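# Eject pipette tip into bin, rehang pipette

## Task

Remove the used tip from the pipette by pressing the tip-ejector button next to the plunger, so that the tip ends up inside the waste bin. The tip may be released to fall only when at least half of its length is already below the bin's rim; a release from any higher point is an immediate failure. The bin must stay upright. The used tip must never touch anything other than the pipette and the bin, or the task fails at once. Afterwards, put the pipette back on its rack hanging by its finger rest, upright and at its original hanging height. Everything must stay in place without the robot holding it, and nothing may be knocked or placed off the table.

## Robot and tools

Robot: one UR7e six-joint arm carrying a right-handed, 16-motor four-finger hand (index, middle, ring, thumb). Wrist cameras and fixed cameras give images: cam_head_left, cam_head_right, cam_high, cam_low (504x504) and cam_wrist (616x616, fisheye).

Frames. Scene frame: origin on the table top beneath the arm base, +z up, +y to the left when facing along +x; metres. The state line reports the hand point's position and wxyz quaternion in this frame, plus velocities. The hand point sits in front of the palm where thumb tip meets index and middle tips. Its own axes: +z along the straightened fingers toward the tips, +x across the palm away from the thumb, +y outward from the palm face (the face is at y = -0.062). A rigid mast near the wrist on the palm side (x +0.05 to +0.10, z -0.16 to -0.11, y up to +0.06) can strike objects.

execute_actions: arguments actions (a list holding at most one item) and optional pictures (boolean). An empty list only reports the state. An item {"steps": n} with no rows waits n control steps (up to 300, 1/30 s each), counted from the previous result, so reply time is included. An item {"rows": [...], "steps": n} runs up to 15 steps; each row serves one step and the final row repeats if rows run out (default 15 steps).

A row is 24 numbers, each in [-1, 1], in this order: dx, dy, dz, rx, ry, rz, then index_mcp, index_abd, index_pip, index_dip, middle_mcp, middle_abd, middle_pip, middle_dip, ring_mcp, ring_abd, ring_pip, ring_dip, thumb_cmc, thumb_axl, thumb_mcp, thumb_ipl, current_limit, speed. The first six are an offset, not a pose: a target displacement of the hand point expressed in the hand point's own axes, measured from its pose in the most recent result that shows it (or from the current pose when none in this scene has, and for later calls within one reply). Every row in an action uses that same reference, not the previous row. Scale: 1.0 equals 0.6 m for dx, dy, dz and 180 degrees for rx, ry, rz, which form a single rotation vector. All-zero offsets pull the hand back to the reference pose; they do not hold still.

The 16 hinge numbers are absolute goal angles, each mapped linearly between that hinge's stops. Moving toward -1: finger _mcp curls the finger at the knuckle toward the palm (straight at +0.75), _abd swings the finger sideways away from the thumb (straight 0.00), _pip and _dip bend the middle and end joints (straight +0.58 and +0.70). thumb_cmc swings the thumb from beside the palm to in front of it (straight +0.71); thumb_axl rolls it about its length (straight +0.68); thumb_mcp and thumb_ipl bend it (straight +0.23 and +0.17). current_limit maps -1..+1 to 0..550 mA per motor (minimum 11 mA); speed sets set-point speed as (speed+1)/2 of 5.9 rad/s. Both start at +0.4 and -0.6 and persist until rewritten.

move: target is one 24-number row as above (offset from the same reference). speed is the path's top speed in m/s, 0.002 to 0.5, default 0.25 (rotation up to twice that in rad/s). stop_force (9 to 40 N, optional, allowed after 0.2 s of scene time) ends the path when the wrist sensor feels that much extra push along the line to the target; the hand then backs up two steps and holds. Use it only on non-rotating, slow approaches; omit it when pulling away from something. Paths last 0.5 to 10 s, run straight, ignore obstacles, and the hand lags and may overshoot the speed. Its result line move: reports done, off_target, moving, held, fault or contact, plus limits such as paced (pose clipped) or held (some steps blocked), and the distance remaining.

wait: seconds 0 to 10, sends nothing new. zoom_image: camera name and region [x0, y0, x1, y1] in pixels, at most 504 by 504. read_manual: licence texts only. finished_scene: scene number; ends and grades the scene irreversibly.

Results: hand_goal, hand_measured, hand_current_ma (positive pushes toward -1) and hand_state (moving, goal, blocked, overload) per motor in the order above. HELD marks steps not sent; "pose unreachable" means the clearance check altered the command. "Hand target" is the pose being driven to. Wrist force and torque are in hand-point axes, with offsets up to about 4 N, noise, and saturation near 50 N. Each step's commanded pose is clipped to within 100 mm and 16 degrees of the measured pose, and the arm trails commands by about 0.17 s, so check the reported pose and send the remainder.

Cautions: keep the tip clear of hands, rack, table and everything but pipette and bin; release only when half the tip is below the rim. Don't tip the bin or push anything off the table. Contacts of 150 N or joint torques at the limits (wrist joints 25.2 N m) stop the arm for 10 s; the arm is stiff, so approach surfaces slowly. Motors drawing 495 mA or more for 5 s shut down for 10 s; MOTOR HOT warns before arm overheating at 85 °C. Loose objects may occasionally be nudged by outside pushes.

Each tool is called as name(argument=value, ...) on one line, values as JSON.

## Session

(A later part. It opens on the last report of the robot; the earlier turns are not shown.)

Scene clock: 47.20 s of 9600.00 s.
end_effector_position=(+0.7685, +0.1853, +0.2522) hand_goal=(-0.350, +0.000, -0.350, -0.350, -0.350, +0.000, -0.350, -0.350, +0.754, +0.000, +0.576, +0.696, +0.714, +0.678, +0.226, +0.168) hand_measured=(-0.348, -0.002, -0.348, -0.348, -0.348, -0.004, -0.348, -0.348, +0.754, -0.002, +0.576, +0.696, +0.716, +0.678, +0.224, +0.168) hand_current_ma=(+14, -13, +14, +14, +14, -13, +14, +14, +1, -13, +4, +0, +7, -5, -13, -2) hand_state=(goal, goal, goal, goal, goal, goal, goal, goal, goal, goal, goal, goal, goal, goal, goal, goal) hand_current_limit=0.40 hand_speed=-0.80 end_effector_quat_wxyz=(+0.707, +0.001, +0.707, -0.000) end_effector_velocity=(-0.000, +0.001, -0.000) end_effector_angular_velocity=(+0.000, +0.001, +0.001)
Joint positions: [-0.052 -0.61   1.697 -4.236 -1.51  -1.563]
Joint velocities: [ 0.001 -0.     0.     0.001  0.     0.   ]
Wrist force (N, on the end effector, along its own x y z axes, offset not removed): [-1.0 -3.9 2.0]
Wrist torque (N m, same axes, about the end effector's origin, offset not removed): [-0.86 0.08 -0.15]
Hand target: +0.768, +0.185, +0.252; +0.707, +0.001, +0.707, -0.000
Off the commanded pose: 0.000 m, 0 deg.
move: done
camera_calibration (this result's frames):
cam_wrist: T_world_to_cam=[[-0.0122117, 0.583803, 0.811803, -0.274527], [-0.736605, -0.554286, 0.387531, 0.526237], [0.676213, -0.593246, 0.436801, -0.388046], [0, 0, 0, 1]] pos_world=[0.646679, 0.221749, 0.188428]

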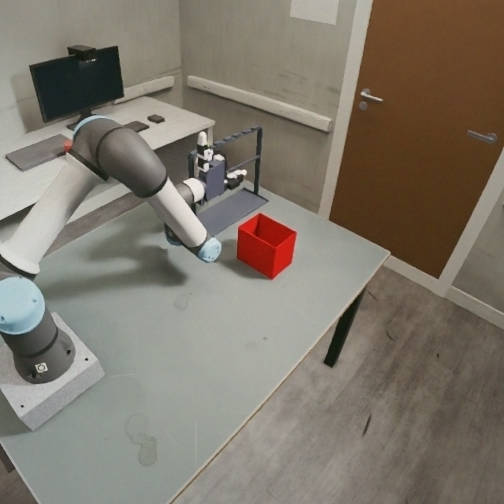

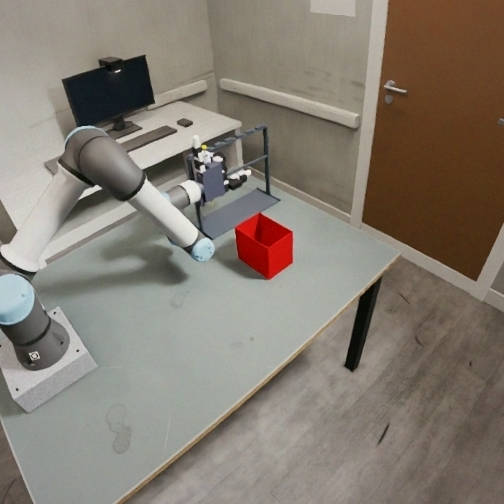

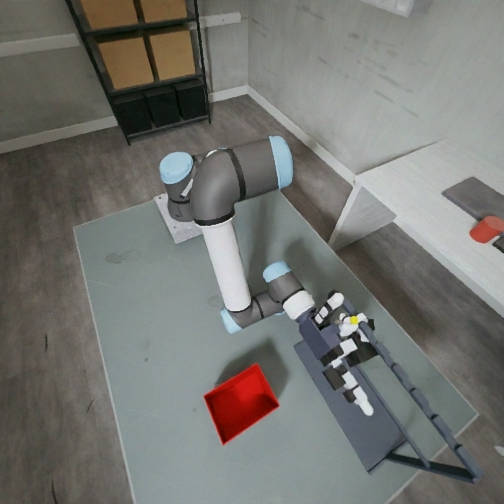

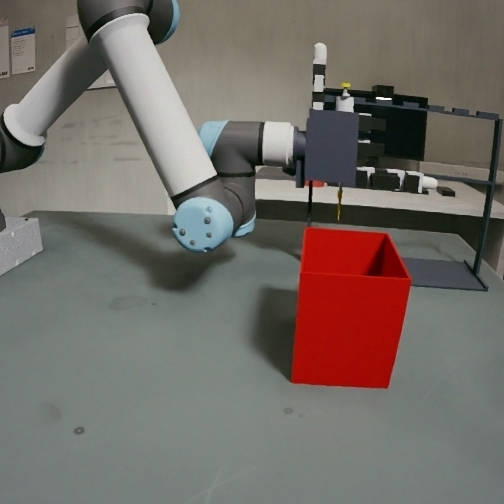

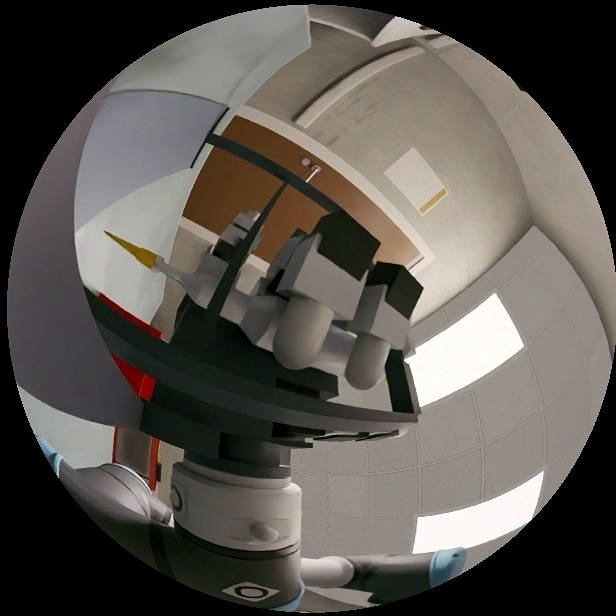

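move(target=[0,-0.003,0,0,0,0,-0.5,0,-0.6,-0.65,-0.5,0,-0.6,-0.65,0.754,0,0.576,0.696,0.714,0.678,0.226,0.168,0.7,-0.85], speed=0.01)

move(target=[-0.018,0,0,0,0,0,-0.5,0,-0.6,-0.65,-0.5,0,-0.6,-0.65,0.754,0,0.576,0.696,0.714,0.678,0.226,0.168,0.7,-0.85], speed=0.01)

zoom_image(camera="cam_high", region=[300,280,400,380])

zoom_image(camera="cam_low", region=[290,50,410,170])

Scene clock: 52.03 s of 9600.00 s.
end_effector_position=(+0.7685, +0.1836, +0.2522) hand_goal=(-0.500, +0.000, -0.600, -0.650, -0.500, +0.000, -0.600, -0.650, +0.754, +0.000, +0.576, +0.696, +0.714, +0.678, +0.226, +0.168) hand_measured=(-0.402, -0.002, -0.392, -0.414, -0.402, -0.004, -0.392, -0.414, +0.754, -0.002, +0.576, +0.696, +0.716, +0.678, +0.224, +0.168) hand_current_ma=(+467, -13, +468, +467, +467, -13, +468, +467, +1, -13, +4, +0, +7, -5, -13, -2) hand_state=(blocked, goal, blocked, blocked, blocked, goal, blocked, blocked, goal, goal, goal, goal, goal, goal, goal, goal) hand_current_limit=0.70 hand_speed=-0.85 end_effector_quat_wxyz=(+0.707, +0.001, +0.707, -0.000) end_effector_velocity=(-0.000, -0.000, -0.000) end_effector_angular_velocity=(-0.000, +0.000, +0.001)
Joint positions: [-0.055 -0.61   1.698 -4.237 -1.506 -1.563]
Joint velocities: [-0.001 -0.     0.001  0.     0.002 -0.   ]
Wrist force (N, on the end effector, along its own x y z axes, offset not removed): [-1.1 -0.5 -1.4]
Wrist torque (N m, same axes, about the end effector's origin, offset not removed): [-0.03 0.04 -0.18]
Hand target: +0.768, +0.183, +0.252; +0.707, +0.001, +0.707, -0.000
Off the commanded pose: 0.000 m, 0 deg.
After step 90, 1.13 s passed at rest.
move: done
camera_calibration (this result's frames):
cam_wrist: T_world_to_cam=[[-0.0122112, 0.583823, 0.811789, -0.273523], [-0.736603, -0.554278, 0.387546, 0.525285], [0.676215, -0.593234, 0.436814, -0.389064], [0, 0, 0, 1]] pos_world=[0.646678, 0.220037, 0.18842]

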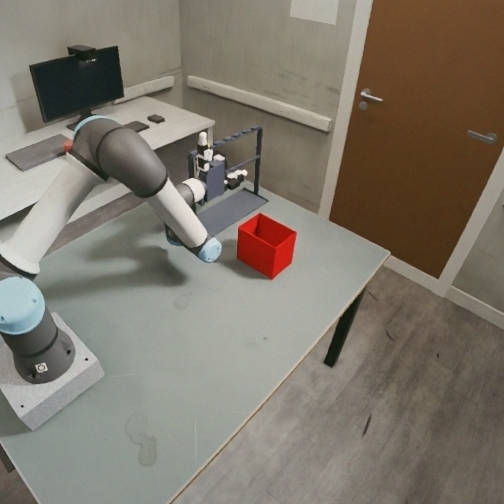

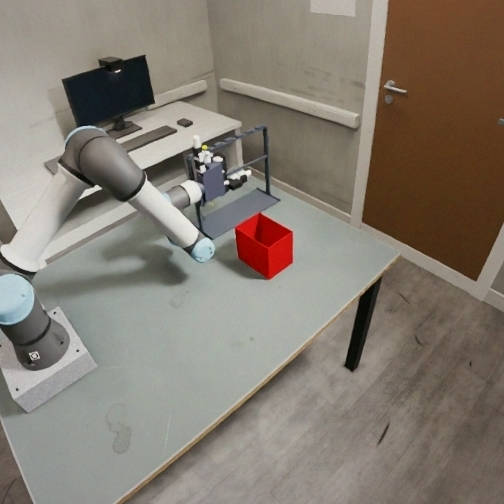

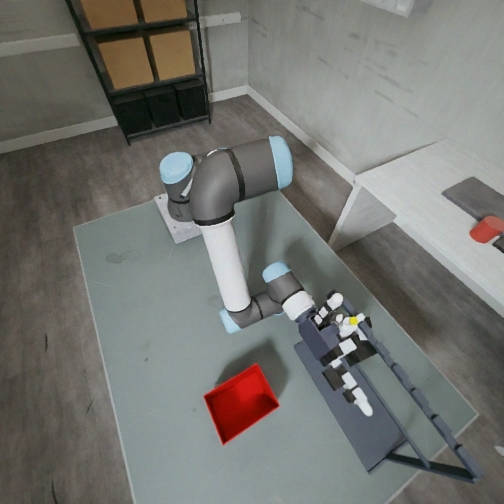

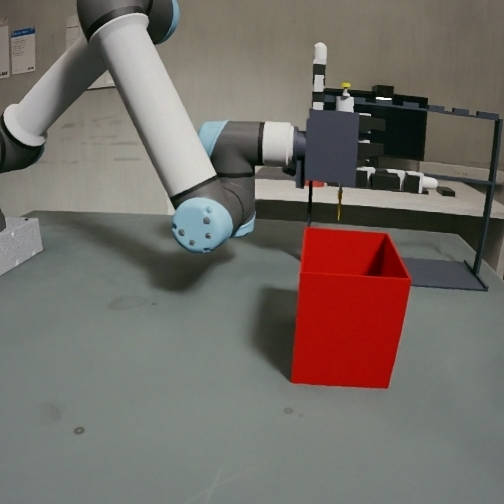

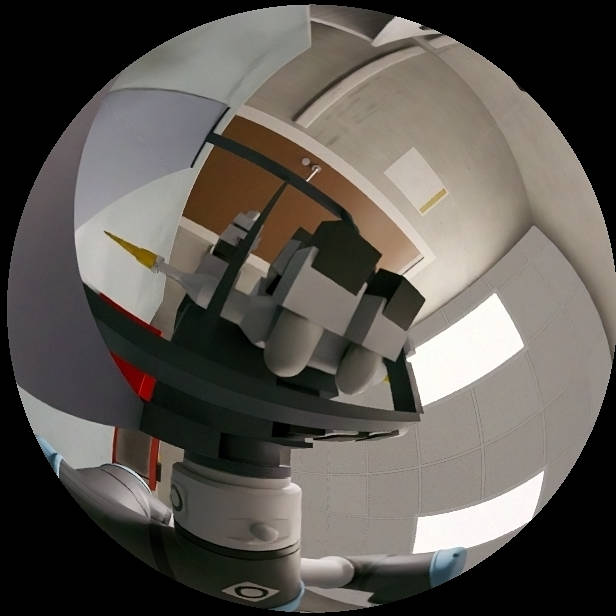

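Scene clock: 53.33 s of 9600.00 s.
end_effector_position=(+0.7685, +0.1835, +0.2628) hand_goal=(-0.500, +0.000, -0.600, -0.650, -0.500, +0.000, -0.600, -0.650, +0.754, +0.000, +0.576, +0.696, +0.714, +0.678, +0.226, +0.168) hand_measured=(-0.402, -0.002, -0.392, -0.414, -0.402, -0.004, -0.392, -0.414, +0.754, -0.002, +0.576, +0.696, +0.716, +0.678, +0.224, +0.168) hand_current_ma=(+467, -13, +468, +468, +467, -13, +468, +467, +1, -13, +4, +0, +7, -5, -13, -2) hand_state=(blocked, goal, blocked, blocked, blocked, goal, blocked, blocked, goal, goal, goal, goal, goal, goal, goal, goal) hand_current_limit=0.70 hand_speed=-0.85 end_effector_quat_wxyz=(+0.707, +0.001, +0.707, -0.000) end_effector_velocity=(-0.000, +0.001, +0.002) end_effector_angular_velocity=(-0.001, +0.000, +0.001)
Joint positions: [-0.055 -0.633  1.705 -4.221 -1.506 -1.563]
Joint velocities: [ 0.001 -0.005  0.001  0.004  0.    -0.001]
Wrist force (N, on the end effector, along its own x y z axes, offset not removed): [-3.6 -1.4 -1.7]
Wrist torque (N m, same axes, about the end effector's origin, offset not removed): [-0.09 0.66 -0.35]
Hand target: +0.768, +0.184, +0.263; +0.707, +0.001, +0.707, -0.000
Off the commanded pose: 0.000 m, 0 deg.
move: done
camera_calibration (this result's frames):
cam_wrist: T_world_to_cam=[[-0.0122231, 0.583825, 0.811788, -0.28208], [-0.736608, -0.554277, 0.387537, 0.521202], [0.676209, -0.593233, 0.436825, -0.393716], [0, 0, 0, 1]] pos_world=[0.646708, 0.220011, 0.198989]

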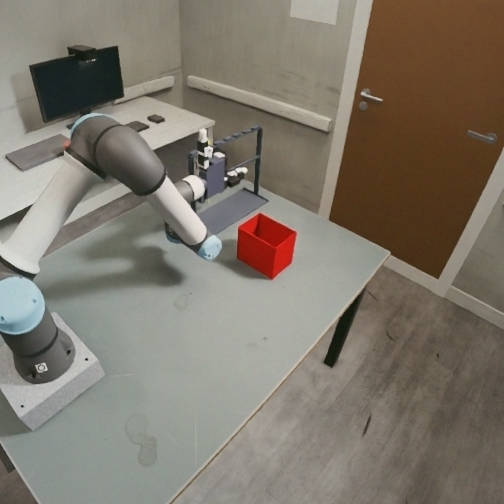

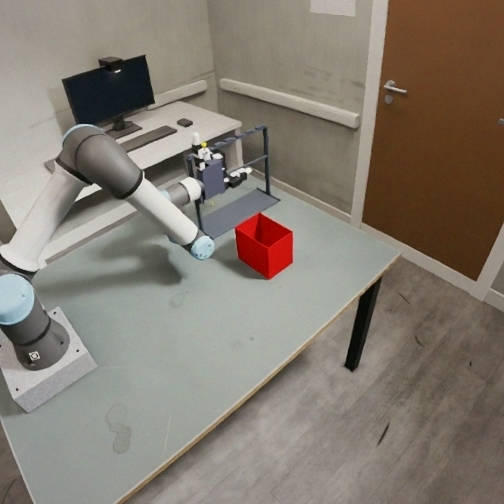

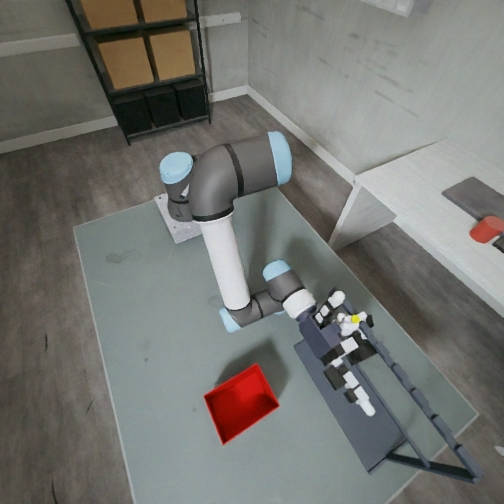

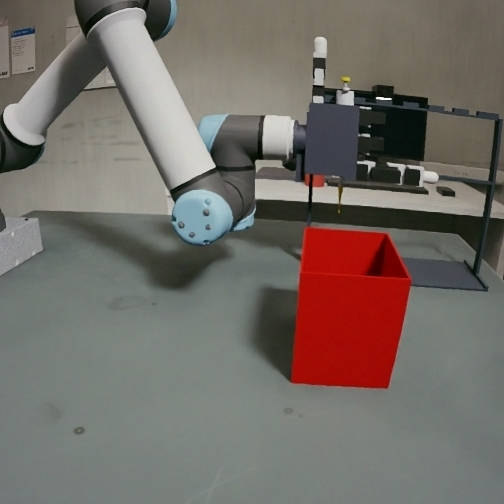

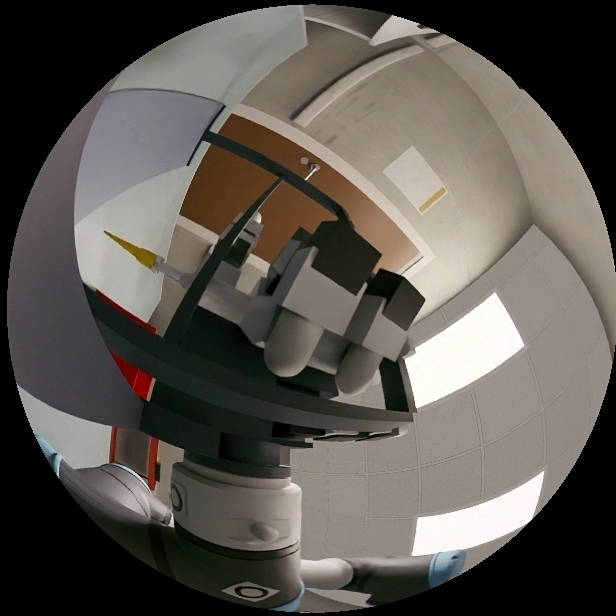

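Region (300, 280, 400, 380) of cam_high's 504x504 image, scaled by 5.040, with more detail than that image has.

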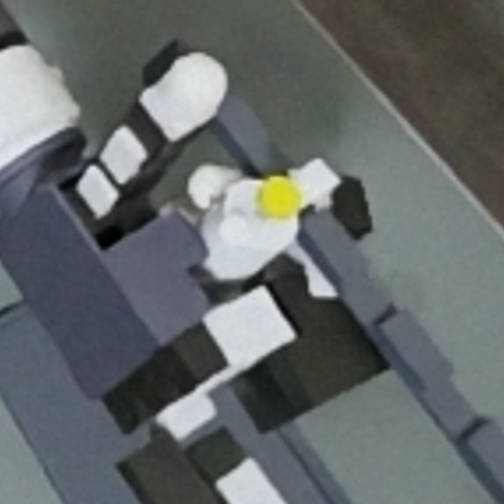

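Region (290, 50, 410, 170) of cam_low's 504x504 image, scaled by 4.200, with more detail than that image has.

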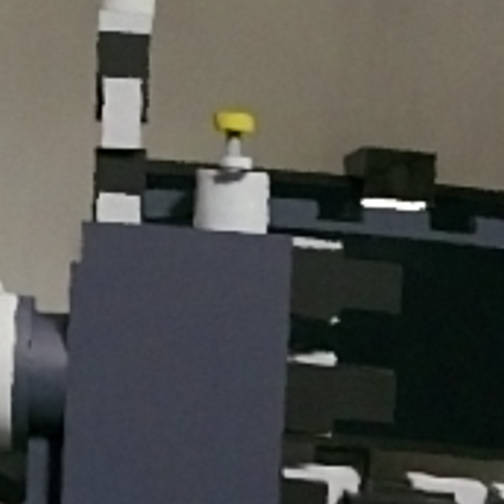

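move(target=[0,-0.03,0,0,0,0,-0.5,0,-0.6,-0.65,-0.5,0,-0.6,-0.65,0.754,0,0.576,0.696,0.714,0.678,0.226,0.168,0.7,-0.85], speed=0.01)

zoom_image(camera="cam_high", region=[300,280,400,380])

Scene clock: 59.20 s of 9600.00 s.
end_effector_position=(+0.7685, +0.1658, +0.2627) hand_goal=(-0.500, +0.000, -0.600, -0.650, -0.500, +0.000, -0.600, -0.650, +0.754, +0.000, +0.576, +0.696, +0.714, +0.678, +0.226, +0.168) hand_measured=(-0.402, -0.002, -0.392, -0.414, -0.402, -0.004, -0.392, -0.414, +0.754, -0.002, +0.576, +0.696, +0.716, +0.678, +0.224, +0.168) hand_current_ma=(+468, -13, +468, +467, +468, -13, +467, +468, +1, -13, +4, +0, +7, -5, -13, -2) hand_state=(blocked, goal, blocked, blocked, blocked, goal, blocked, blocked, goal, goal, goal, goal, goal, goal, goal, goal) hand_current_limit=0.70 hand_speed=-0.85 end_effector_quat_wxyz=(+0.707, +0.001, +0.707, -0.000) end_effector_velocity=(+0.000, -0.002, +0.000) end_effector_angular_velocity=(+0.000, -0.001, -0.000)
Joint positions: [-0.089 -0.636  1.714 -4.228 -1.473 -1.563]
Joint velocities: [-0.004 -0.     0.001 -0.001  0.004  0.   ]
Wrist force (N, on the end effector, along its own x y z axes, offset not removed): [-0.1 -1.1 -0.4]
Wrist torque (N m, same axes, about the end effector's origin, offset not removed): [-0.09 0.01 -0.18]
Hand target: +0.768, +0.166, +0.263; +0.707, +0.001, +0.707, -0.000
Off the commanded pose: 0.000 m, 0 deg.
After step 90, 0.83 s passed at rest.
move: done
camera_calibration (this result's frames):
cam_wrist: T_world_to_cam=[[-0.012213, 0.583872, 0.811754, -0.271672], [-0.736613, -0.554247, 0.387572, 0.51136], [0.676204, -0.593215, 0.436857, -0.404242], [0, 0, 0, 1]] pos_world=[0.646707, 0.202239, 0.198938]

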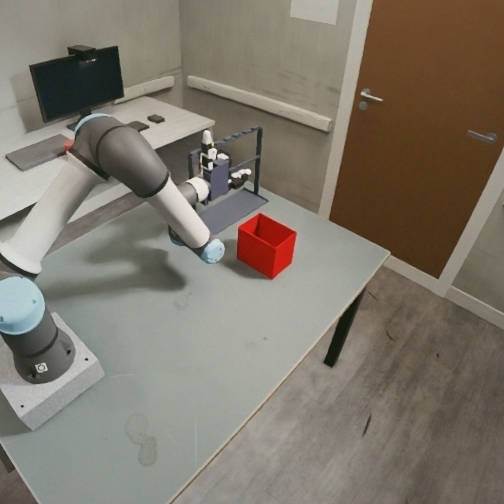

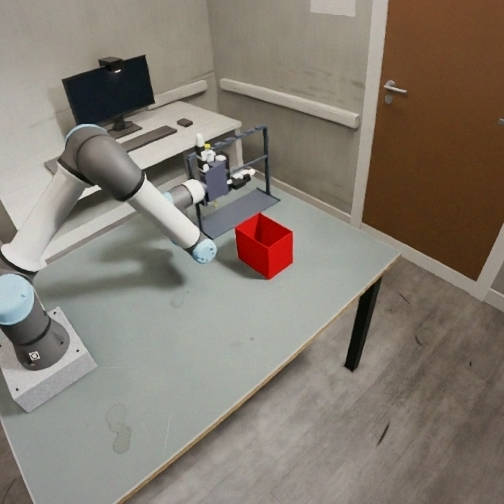

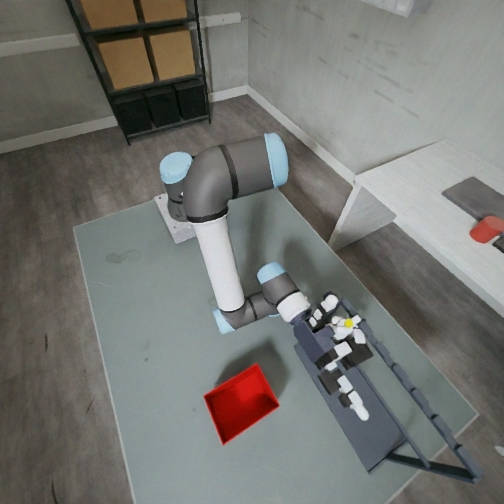

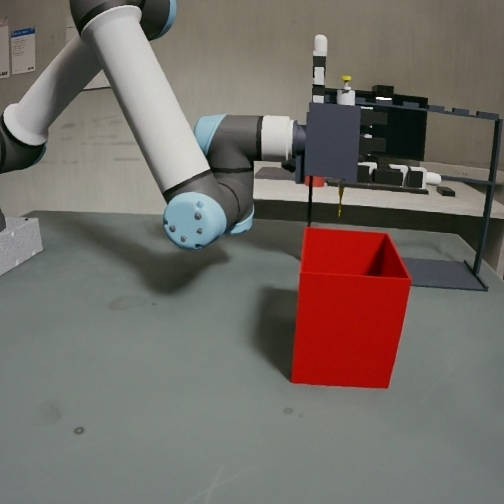

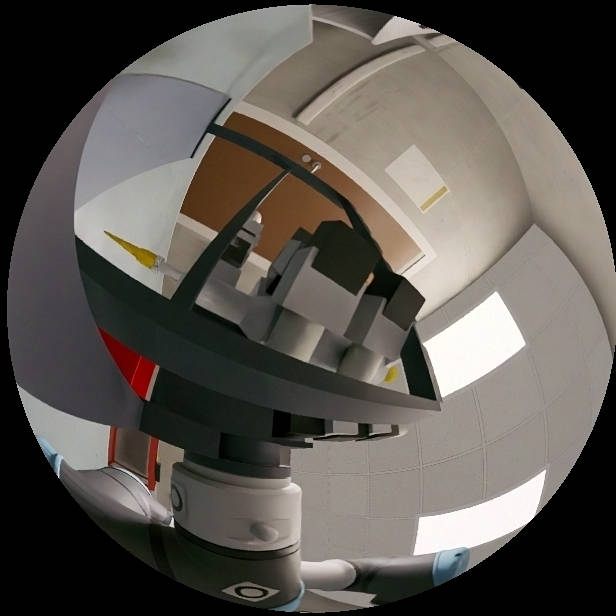

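Region (300, 280, 400, 380) of cam_high's 504x504 image, scaled by 5.040, with more detail than that image has.

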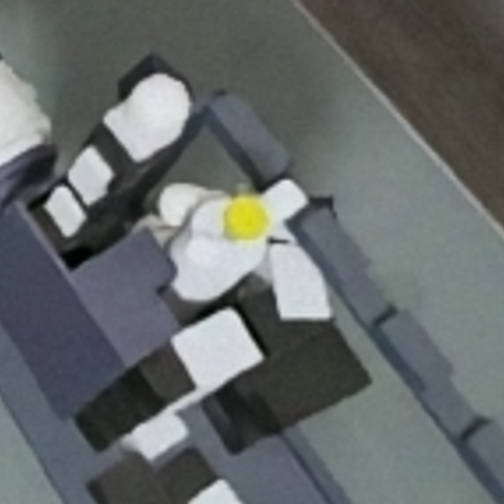

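move(target=[0,-0.1,0,0,0,0,-0.5,0,-0.6,-0.65,-0.5,0,-0.6,-0.65,0.754,0,0.576,0.696,0.714,0.678,0.226,0.168,0.7,-0.85], speed=0.04)

move(target=[-0.11,-0.317,0.01,0,0,0,-0.5,0,-0.6,-0.65,-0.5,0,-0.6,-0.65,0.754,0,0.576,0.696,0.714,0.678,0.4,-0.6,0.7,-0.7], speed=0.1)

Scene clock: 65.03 s of 9600.00 s.
end_effector_position=(+0.7685, +0.1060, +0.2625) hand_goal=(-0.500, +0.000, -0.600, -0.650, -0.500, +0.000, -0.600, -0.650, +0.754, +0.000, +0.576, +0.696, +0.714, +0.678, +0.226, +0.168) hand_measured=(-0.402, -0.002, -0.392, -0.414, -0.402, -0.004, -0.392, -0.414, +0.754, -0.002, +0.576, +0.696, +0.716, +0.678, +0.224, +0.168) hand_current_ma=(+468, -13, +468, +467, +468, -13, +467, +467, +1, -13, +4, +0, +7, -5, -13, -2) hand_state=(blocked, goal, blocked, blocked, blocked, goal, blocked, blocked, goal, goal, goal, goal, goal, goal, goal, goal) hand_current_limit=0.70 hand_speed=-0.85 end_effector_quat_wxyz=(+0.707, +0.001, +0.707, -0.000) end_effector_velocity=(+0.000, -0.002, -0.000) end_effector_angular_velocity=(-0.000, +0.000, +0.001)
Joint positions: [-0.202 -0.641  1.732 -4.241 -1.36  -1.562]
Joint velocities: [-0.005 -0.     0.     0.     0.005 -0.   ]
Wrist force (N, on the end effector, along its own x y z axes, offset not removed): [-0.7 -1.2 -2.6]
Wrist torque (N m, same axes, about the end effector's origin, offset not removed): [0.03 0.11 -0.20]
Hand target: +0.768, +0.106, +0.263; +0.707, +0.001, +0.707, -0.000
Off the commanded pose: 0.000 m, 0 deg.
After step 90, 0.97 s passed at rest.
move: done
camera_calibration (this result's frames):
cam_wrist: T_world_to_cam=[[-0.0121786, 0.584031, 0.81164, -0.236649], [-0.736612, -0.554157, 0.387701, 0.478254], [0.676206, -0.593142, 0.436953, -0.439641], [0, 0, 0, 1]] pos_world=[0.646693, 0.142468, 0.198757]

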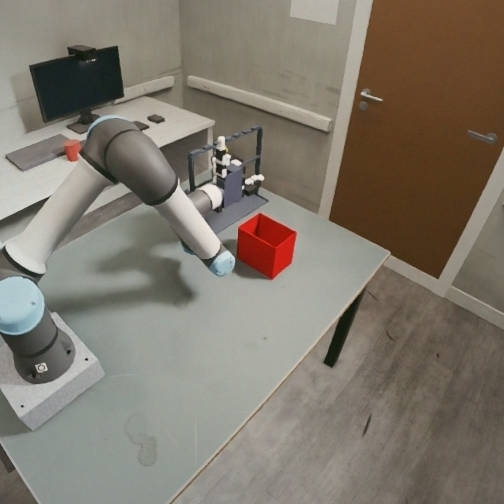

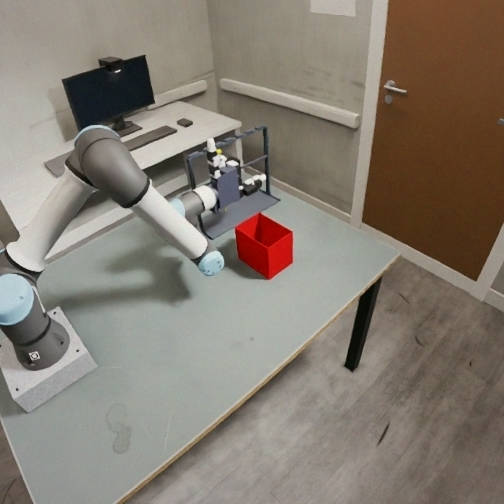

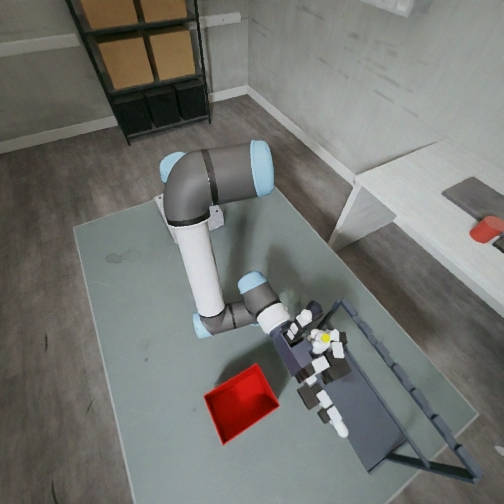

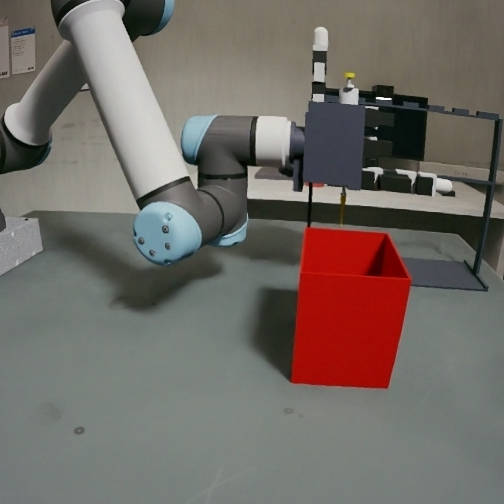

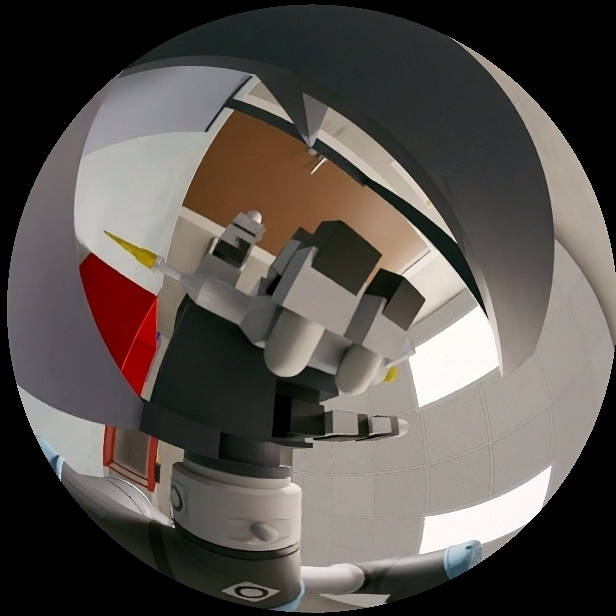

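Scene clock: 67.53 s of 9600.00 s.
end_effector_position=(+0.7745, -0.0842, +0.3279) hand_goal=(-0.500, +0.000, -0.600, -0.650, -0.500, +0.000, -0.600, -0.650, +0.754, +0.000, +0.576, +0.696, +0.714, +0.678, +0.400, -0.600) hand_measured=(-0.402, -0.002, -0.392, -0.414, -0.402, -0.004, -0.392, -0.414, +0.754, -0.002, +0.576, +0.696, +0.716, +0.678, +0.398, -0.600) hand_current_ma=(+468, -13, +468, +468, +468, -13, +467, +467, +1, -13, +4, +0, +7, -5, -8, +5) hand_state=(blocked, goal, blocked, blocked, blocked, goal, blocked, blocked, goal, goal, goal, goal, goal, goal, goal, goal) hand_current_limit=0.70 hand_speed=-0.70 end_effector_quat_wxyz=(+0.707, +0.001, +0.708, -0.001) end_effector_velocity=(+0.000, -0.002, +0.001) end_effector_angular_velocity=(-0.001, -0.000, +0.001)
Joint positions: [-0.529 -0.729  1.651 -4.073 -1.032 -1.56 ]
Joint velocities: [-0.003 -0.001 -0.003  0.003  0.004 -0.   ]
Wrist force (N, on the end effector, along its own x y z axes, offset not removed): [0.9 -1.1 0.6]
Wrist torque (N m, same axes, about the end effector's origin, offset not removed): [-0.26 -0.11 -0.07]
Hand target: +0.775, -0.084, +0.328; +0.707, +0.001, +0.708, -0.001
Off the commanded pose: 0.001 m, 0 deg.
move: done
camera_calibration (this result's frames):
cam_wrist: T_world_to_cam=[[-0.0119998, 0.584374, 0.811396, -0.178611], [-0.736553, -0.553971, 0.388081, 0.351799], [0.676274, -0.592979, 0.437069, -0.585222], [0, 0, 0, 1]] pos_world=[0.652746, -0.047762, 0.26418]

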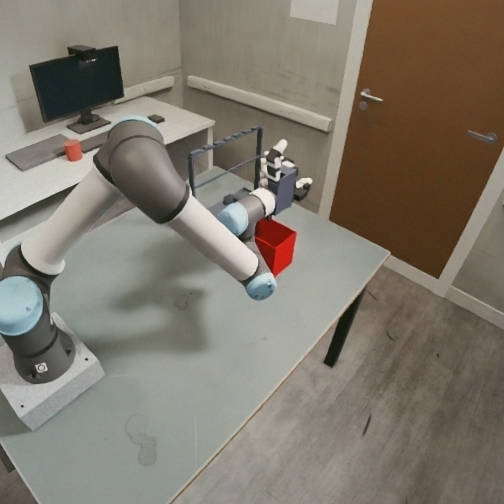

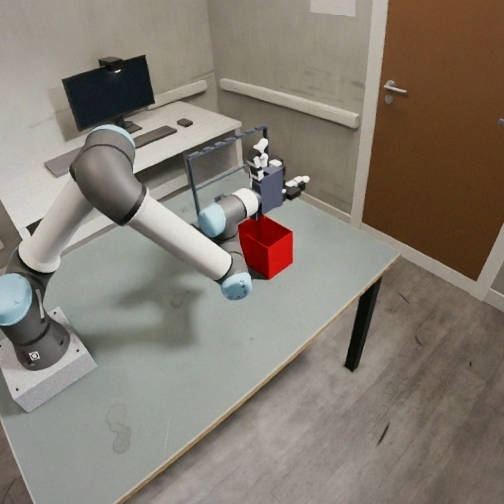

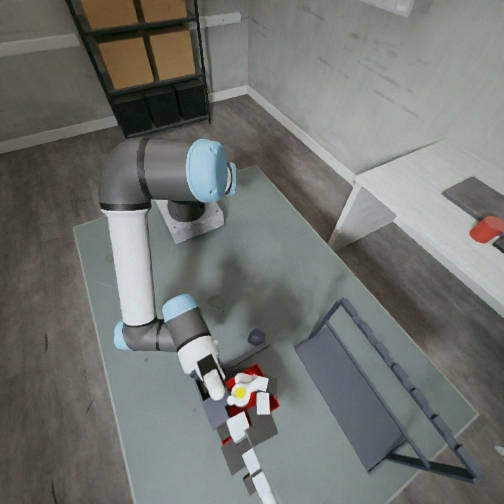

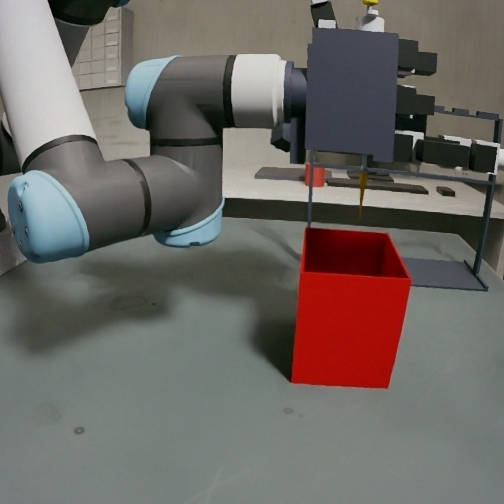

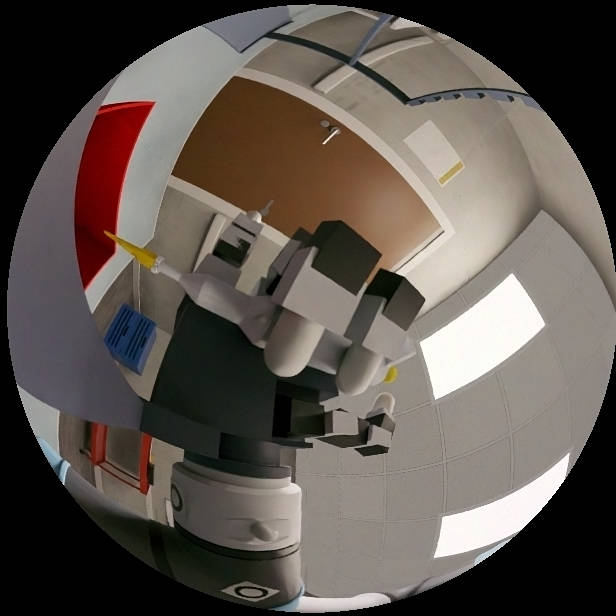

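move(target=[0.135,0,-0.015,0,0,0,-0.5,0,-0.6,-0.65,-0.5,0,-0.6,-0.65,0.754,0,0.576,0.696,0.62,0.678,0.35,-0.85,0.7,-0.8], speed=0.05)

zoom_image(camera="cam_high", region=[190,340,290,440])

zoom_image(camera="cam_low", region=[250,30,500,290])

Scene clock: 71.97 s of 9600.00 s.
end_effector_position=(+0.7653, -0.0840, +0.2471) hand_goal=(-0.500, +0.000, -0.600, -0.650, -0.500, +0.000, -0.600, -0.650, +0.754, +0.000, +0.576, +0.696, +0.620, +0.678, +0.350, -0.850) hand_measured=(-0.402, -0.002, -0.392, -0.414, -0.402, -0.004, -0.392, -0.414, +0.754, -0.002, +0.576, +0.696, +0.622, +0.678, +0.352, -0.850) hand_current_ma=(+467, -13, +467, +468, +467, -13, +468, +468, +1, -13, +4, +0, +10, -5, +8, +3) hand_state=(blocked, goal, blocked, blocked, blocked, goal, blocked, blocked, goal, goal, goal, goal, goal, goal, goal, goal) hand_current_limit=0.70 hand_speed=-0.80 end_effector_quat_wxyz=(+0.707, +0.001, +0.708, -0.001) end_effector_velocity=(-0.000, +0.000, -0.002) end_effector_angular_velocity=(-0.001, -0.001, +0.000)
Joint positions: [-0.536 -0.58   1.646 -4.216 -1.025 -1.56 ]
Joint velocities: [-0.     0.004 -0.001 -0.004  0.    -0.   ]
Wrist force (N, on the end effector, along its own x y z axes, offset not removed): [1.1 -2.6 0.2]
Wrist torque (N m, same axes, about the end effector's origin, offset not removed): [-0.45 -0.19 -0.08]
Hand target: +0.765, -0.084, +0.247; +0.707, +0.001, +0.708, -0.001
Off the commanded pose: 0.000 m, 0 deg.
move: done
camera_calibration (this result's frames):
cam_wrist: T_world_to_cam=[[-0.0119752, 0.584392, 0.811383, -0.113295], [-0.736541, -0.553962, 0.388116, 0.376483], [0.676287, -0.592969, 0.437062, -0.543571], [0, 0, 0, 1]] pos_world=[0.643549, -0.0475554, 0.183381]

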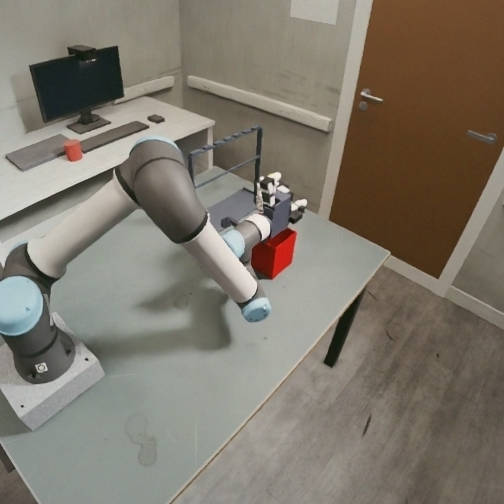

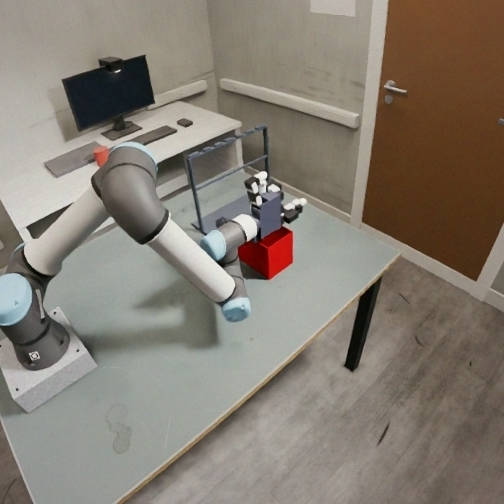

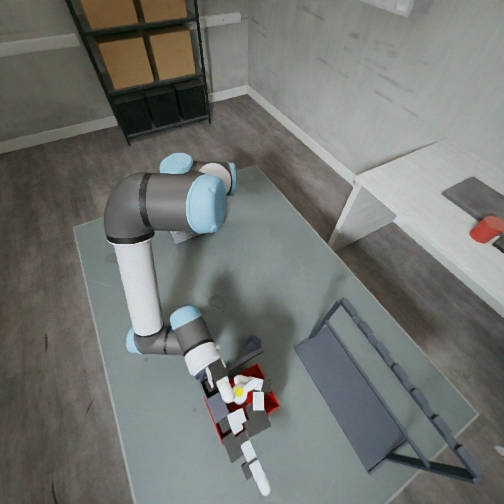

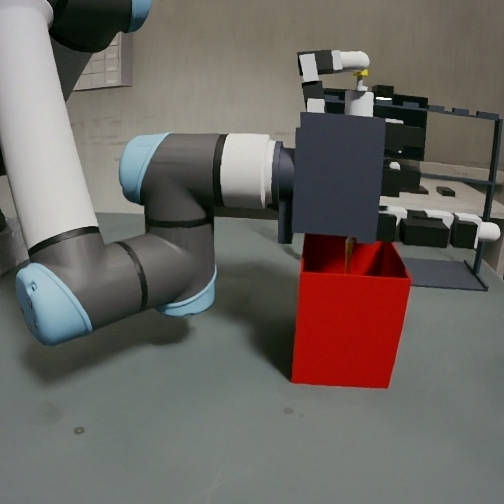

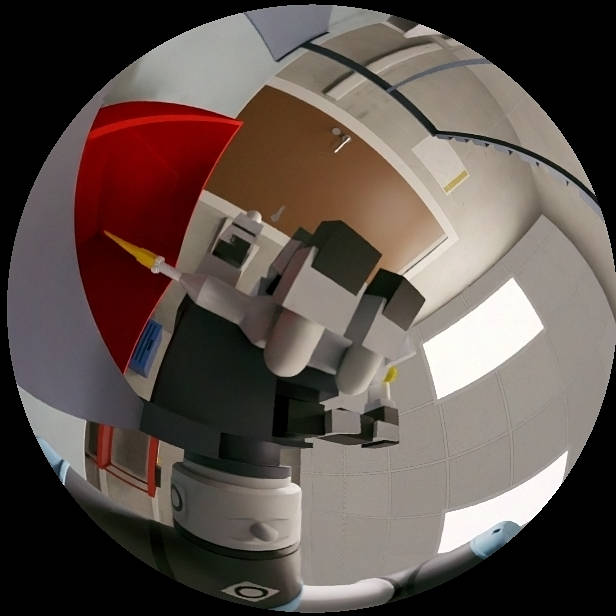

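Region (190, 340, 290, 440) of cam_high's 504x504 image, scaled by 5.040, with more detail than that image has.

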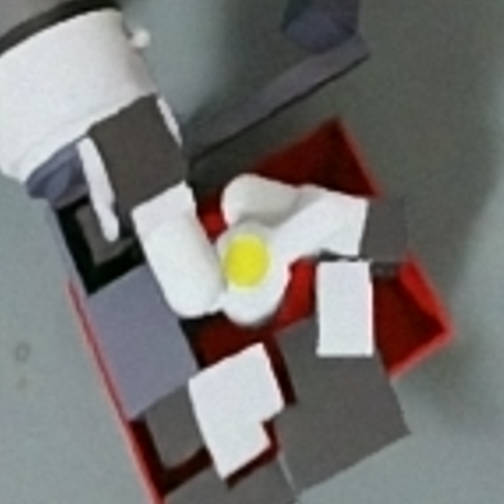

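Region (250, 30, 500, 290) of cam_low's 504x504 image, scaled by 1.938, with more detail than that image has; it fills the left 485 columns of this view, and the rest is white.

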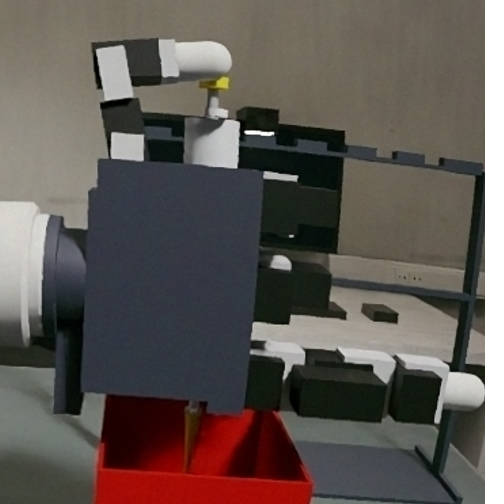

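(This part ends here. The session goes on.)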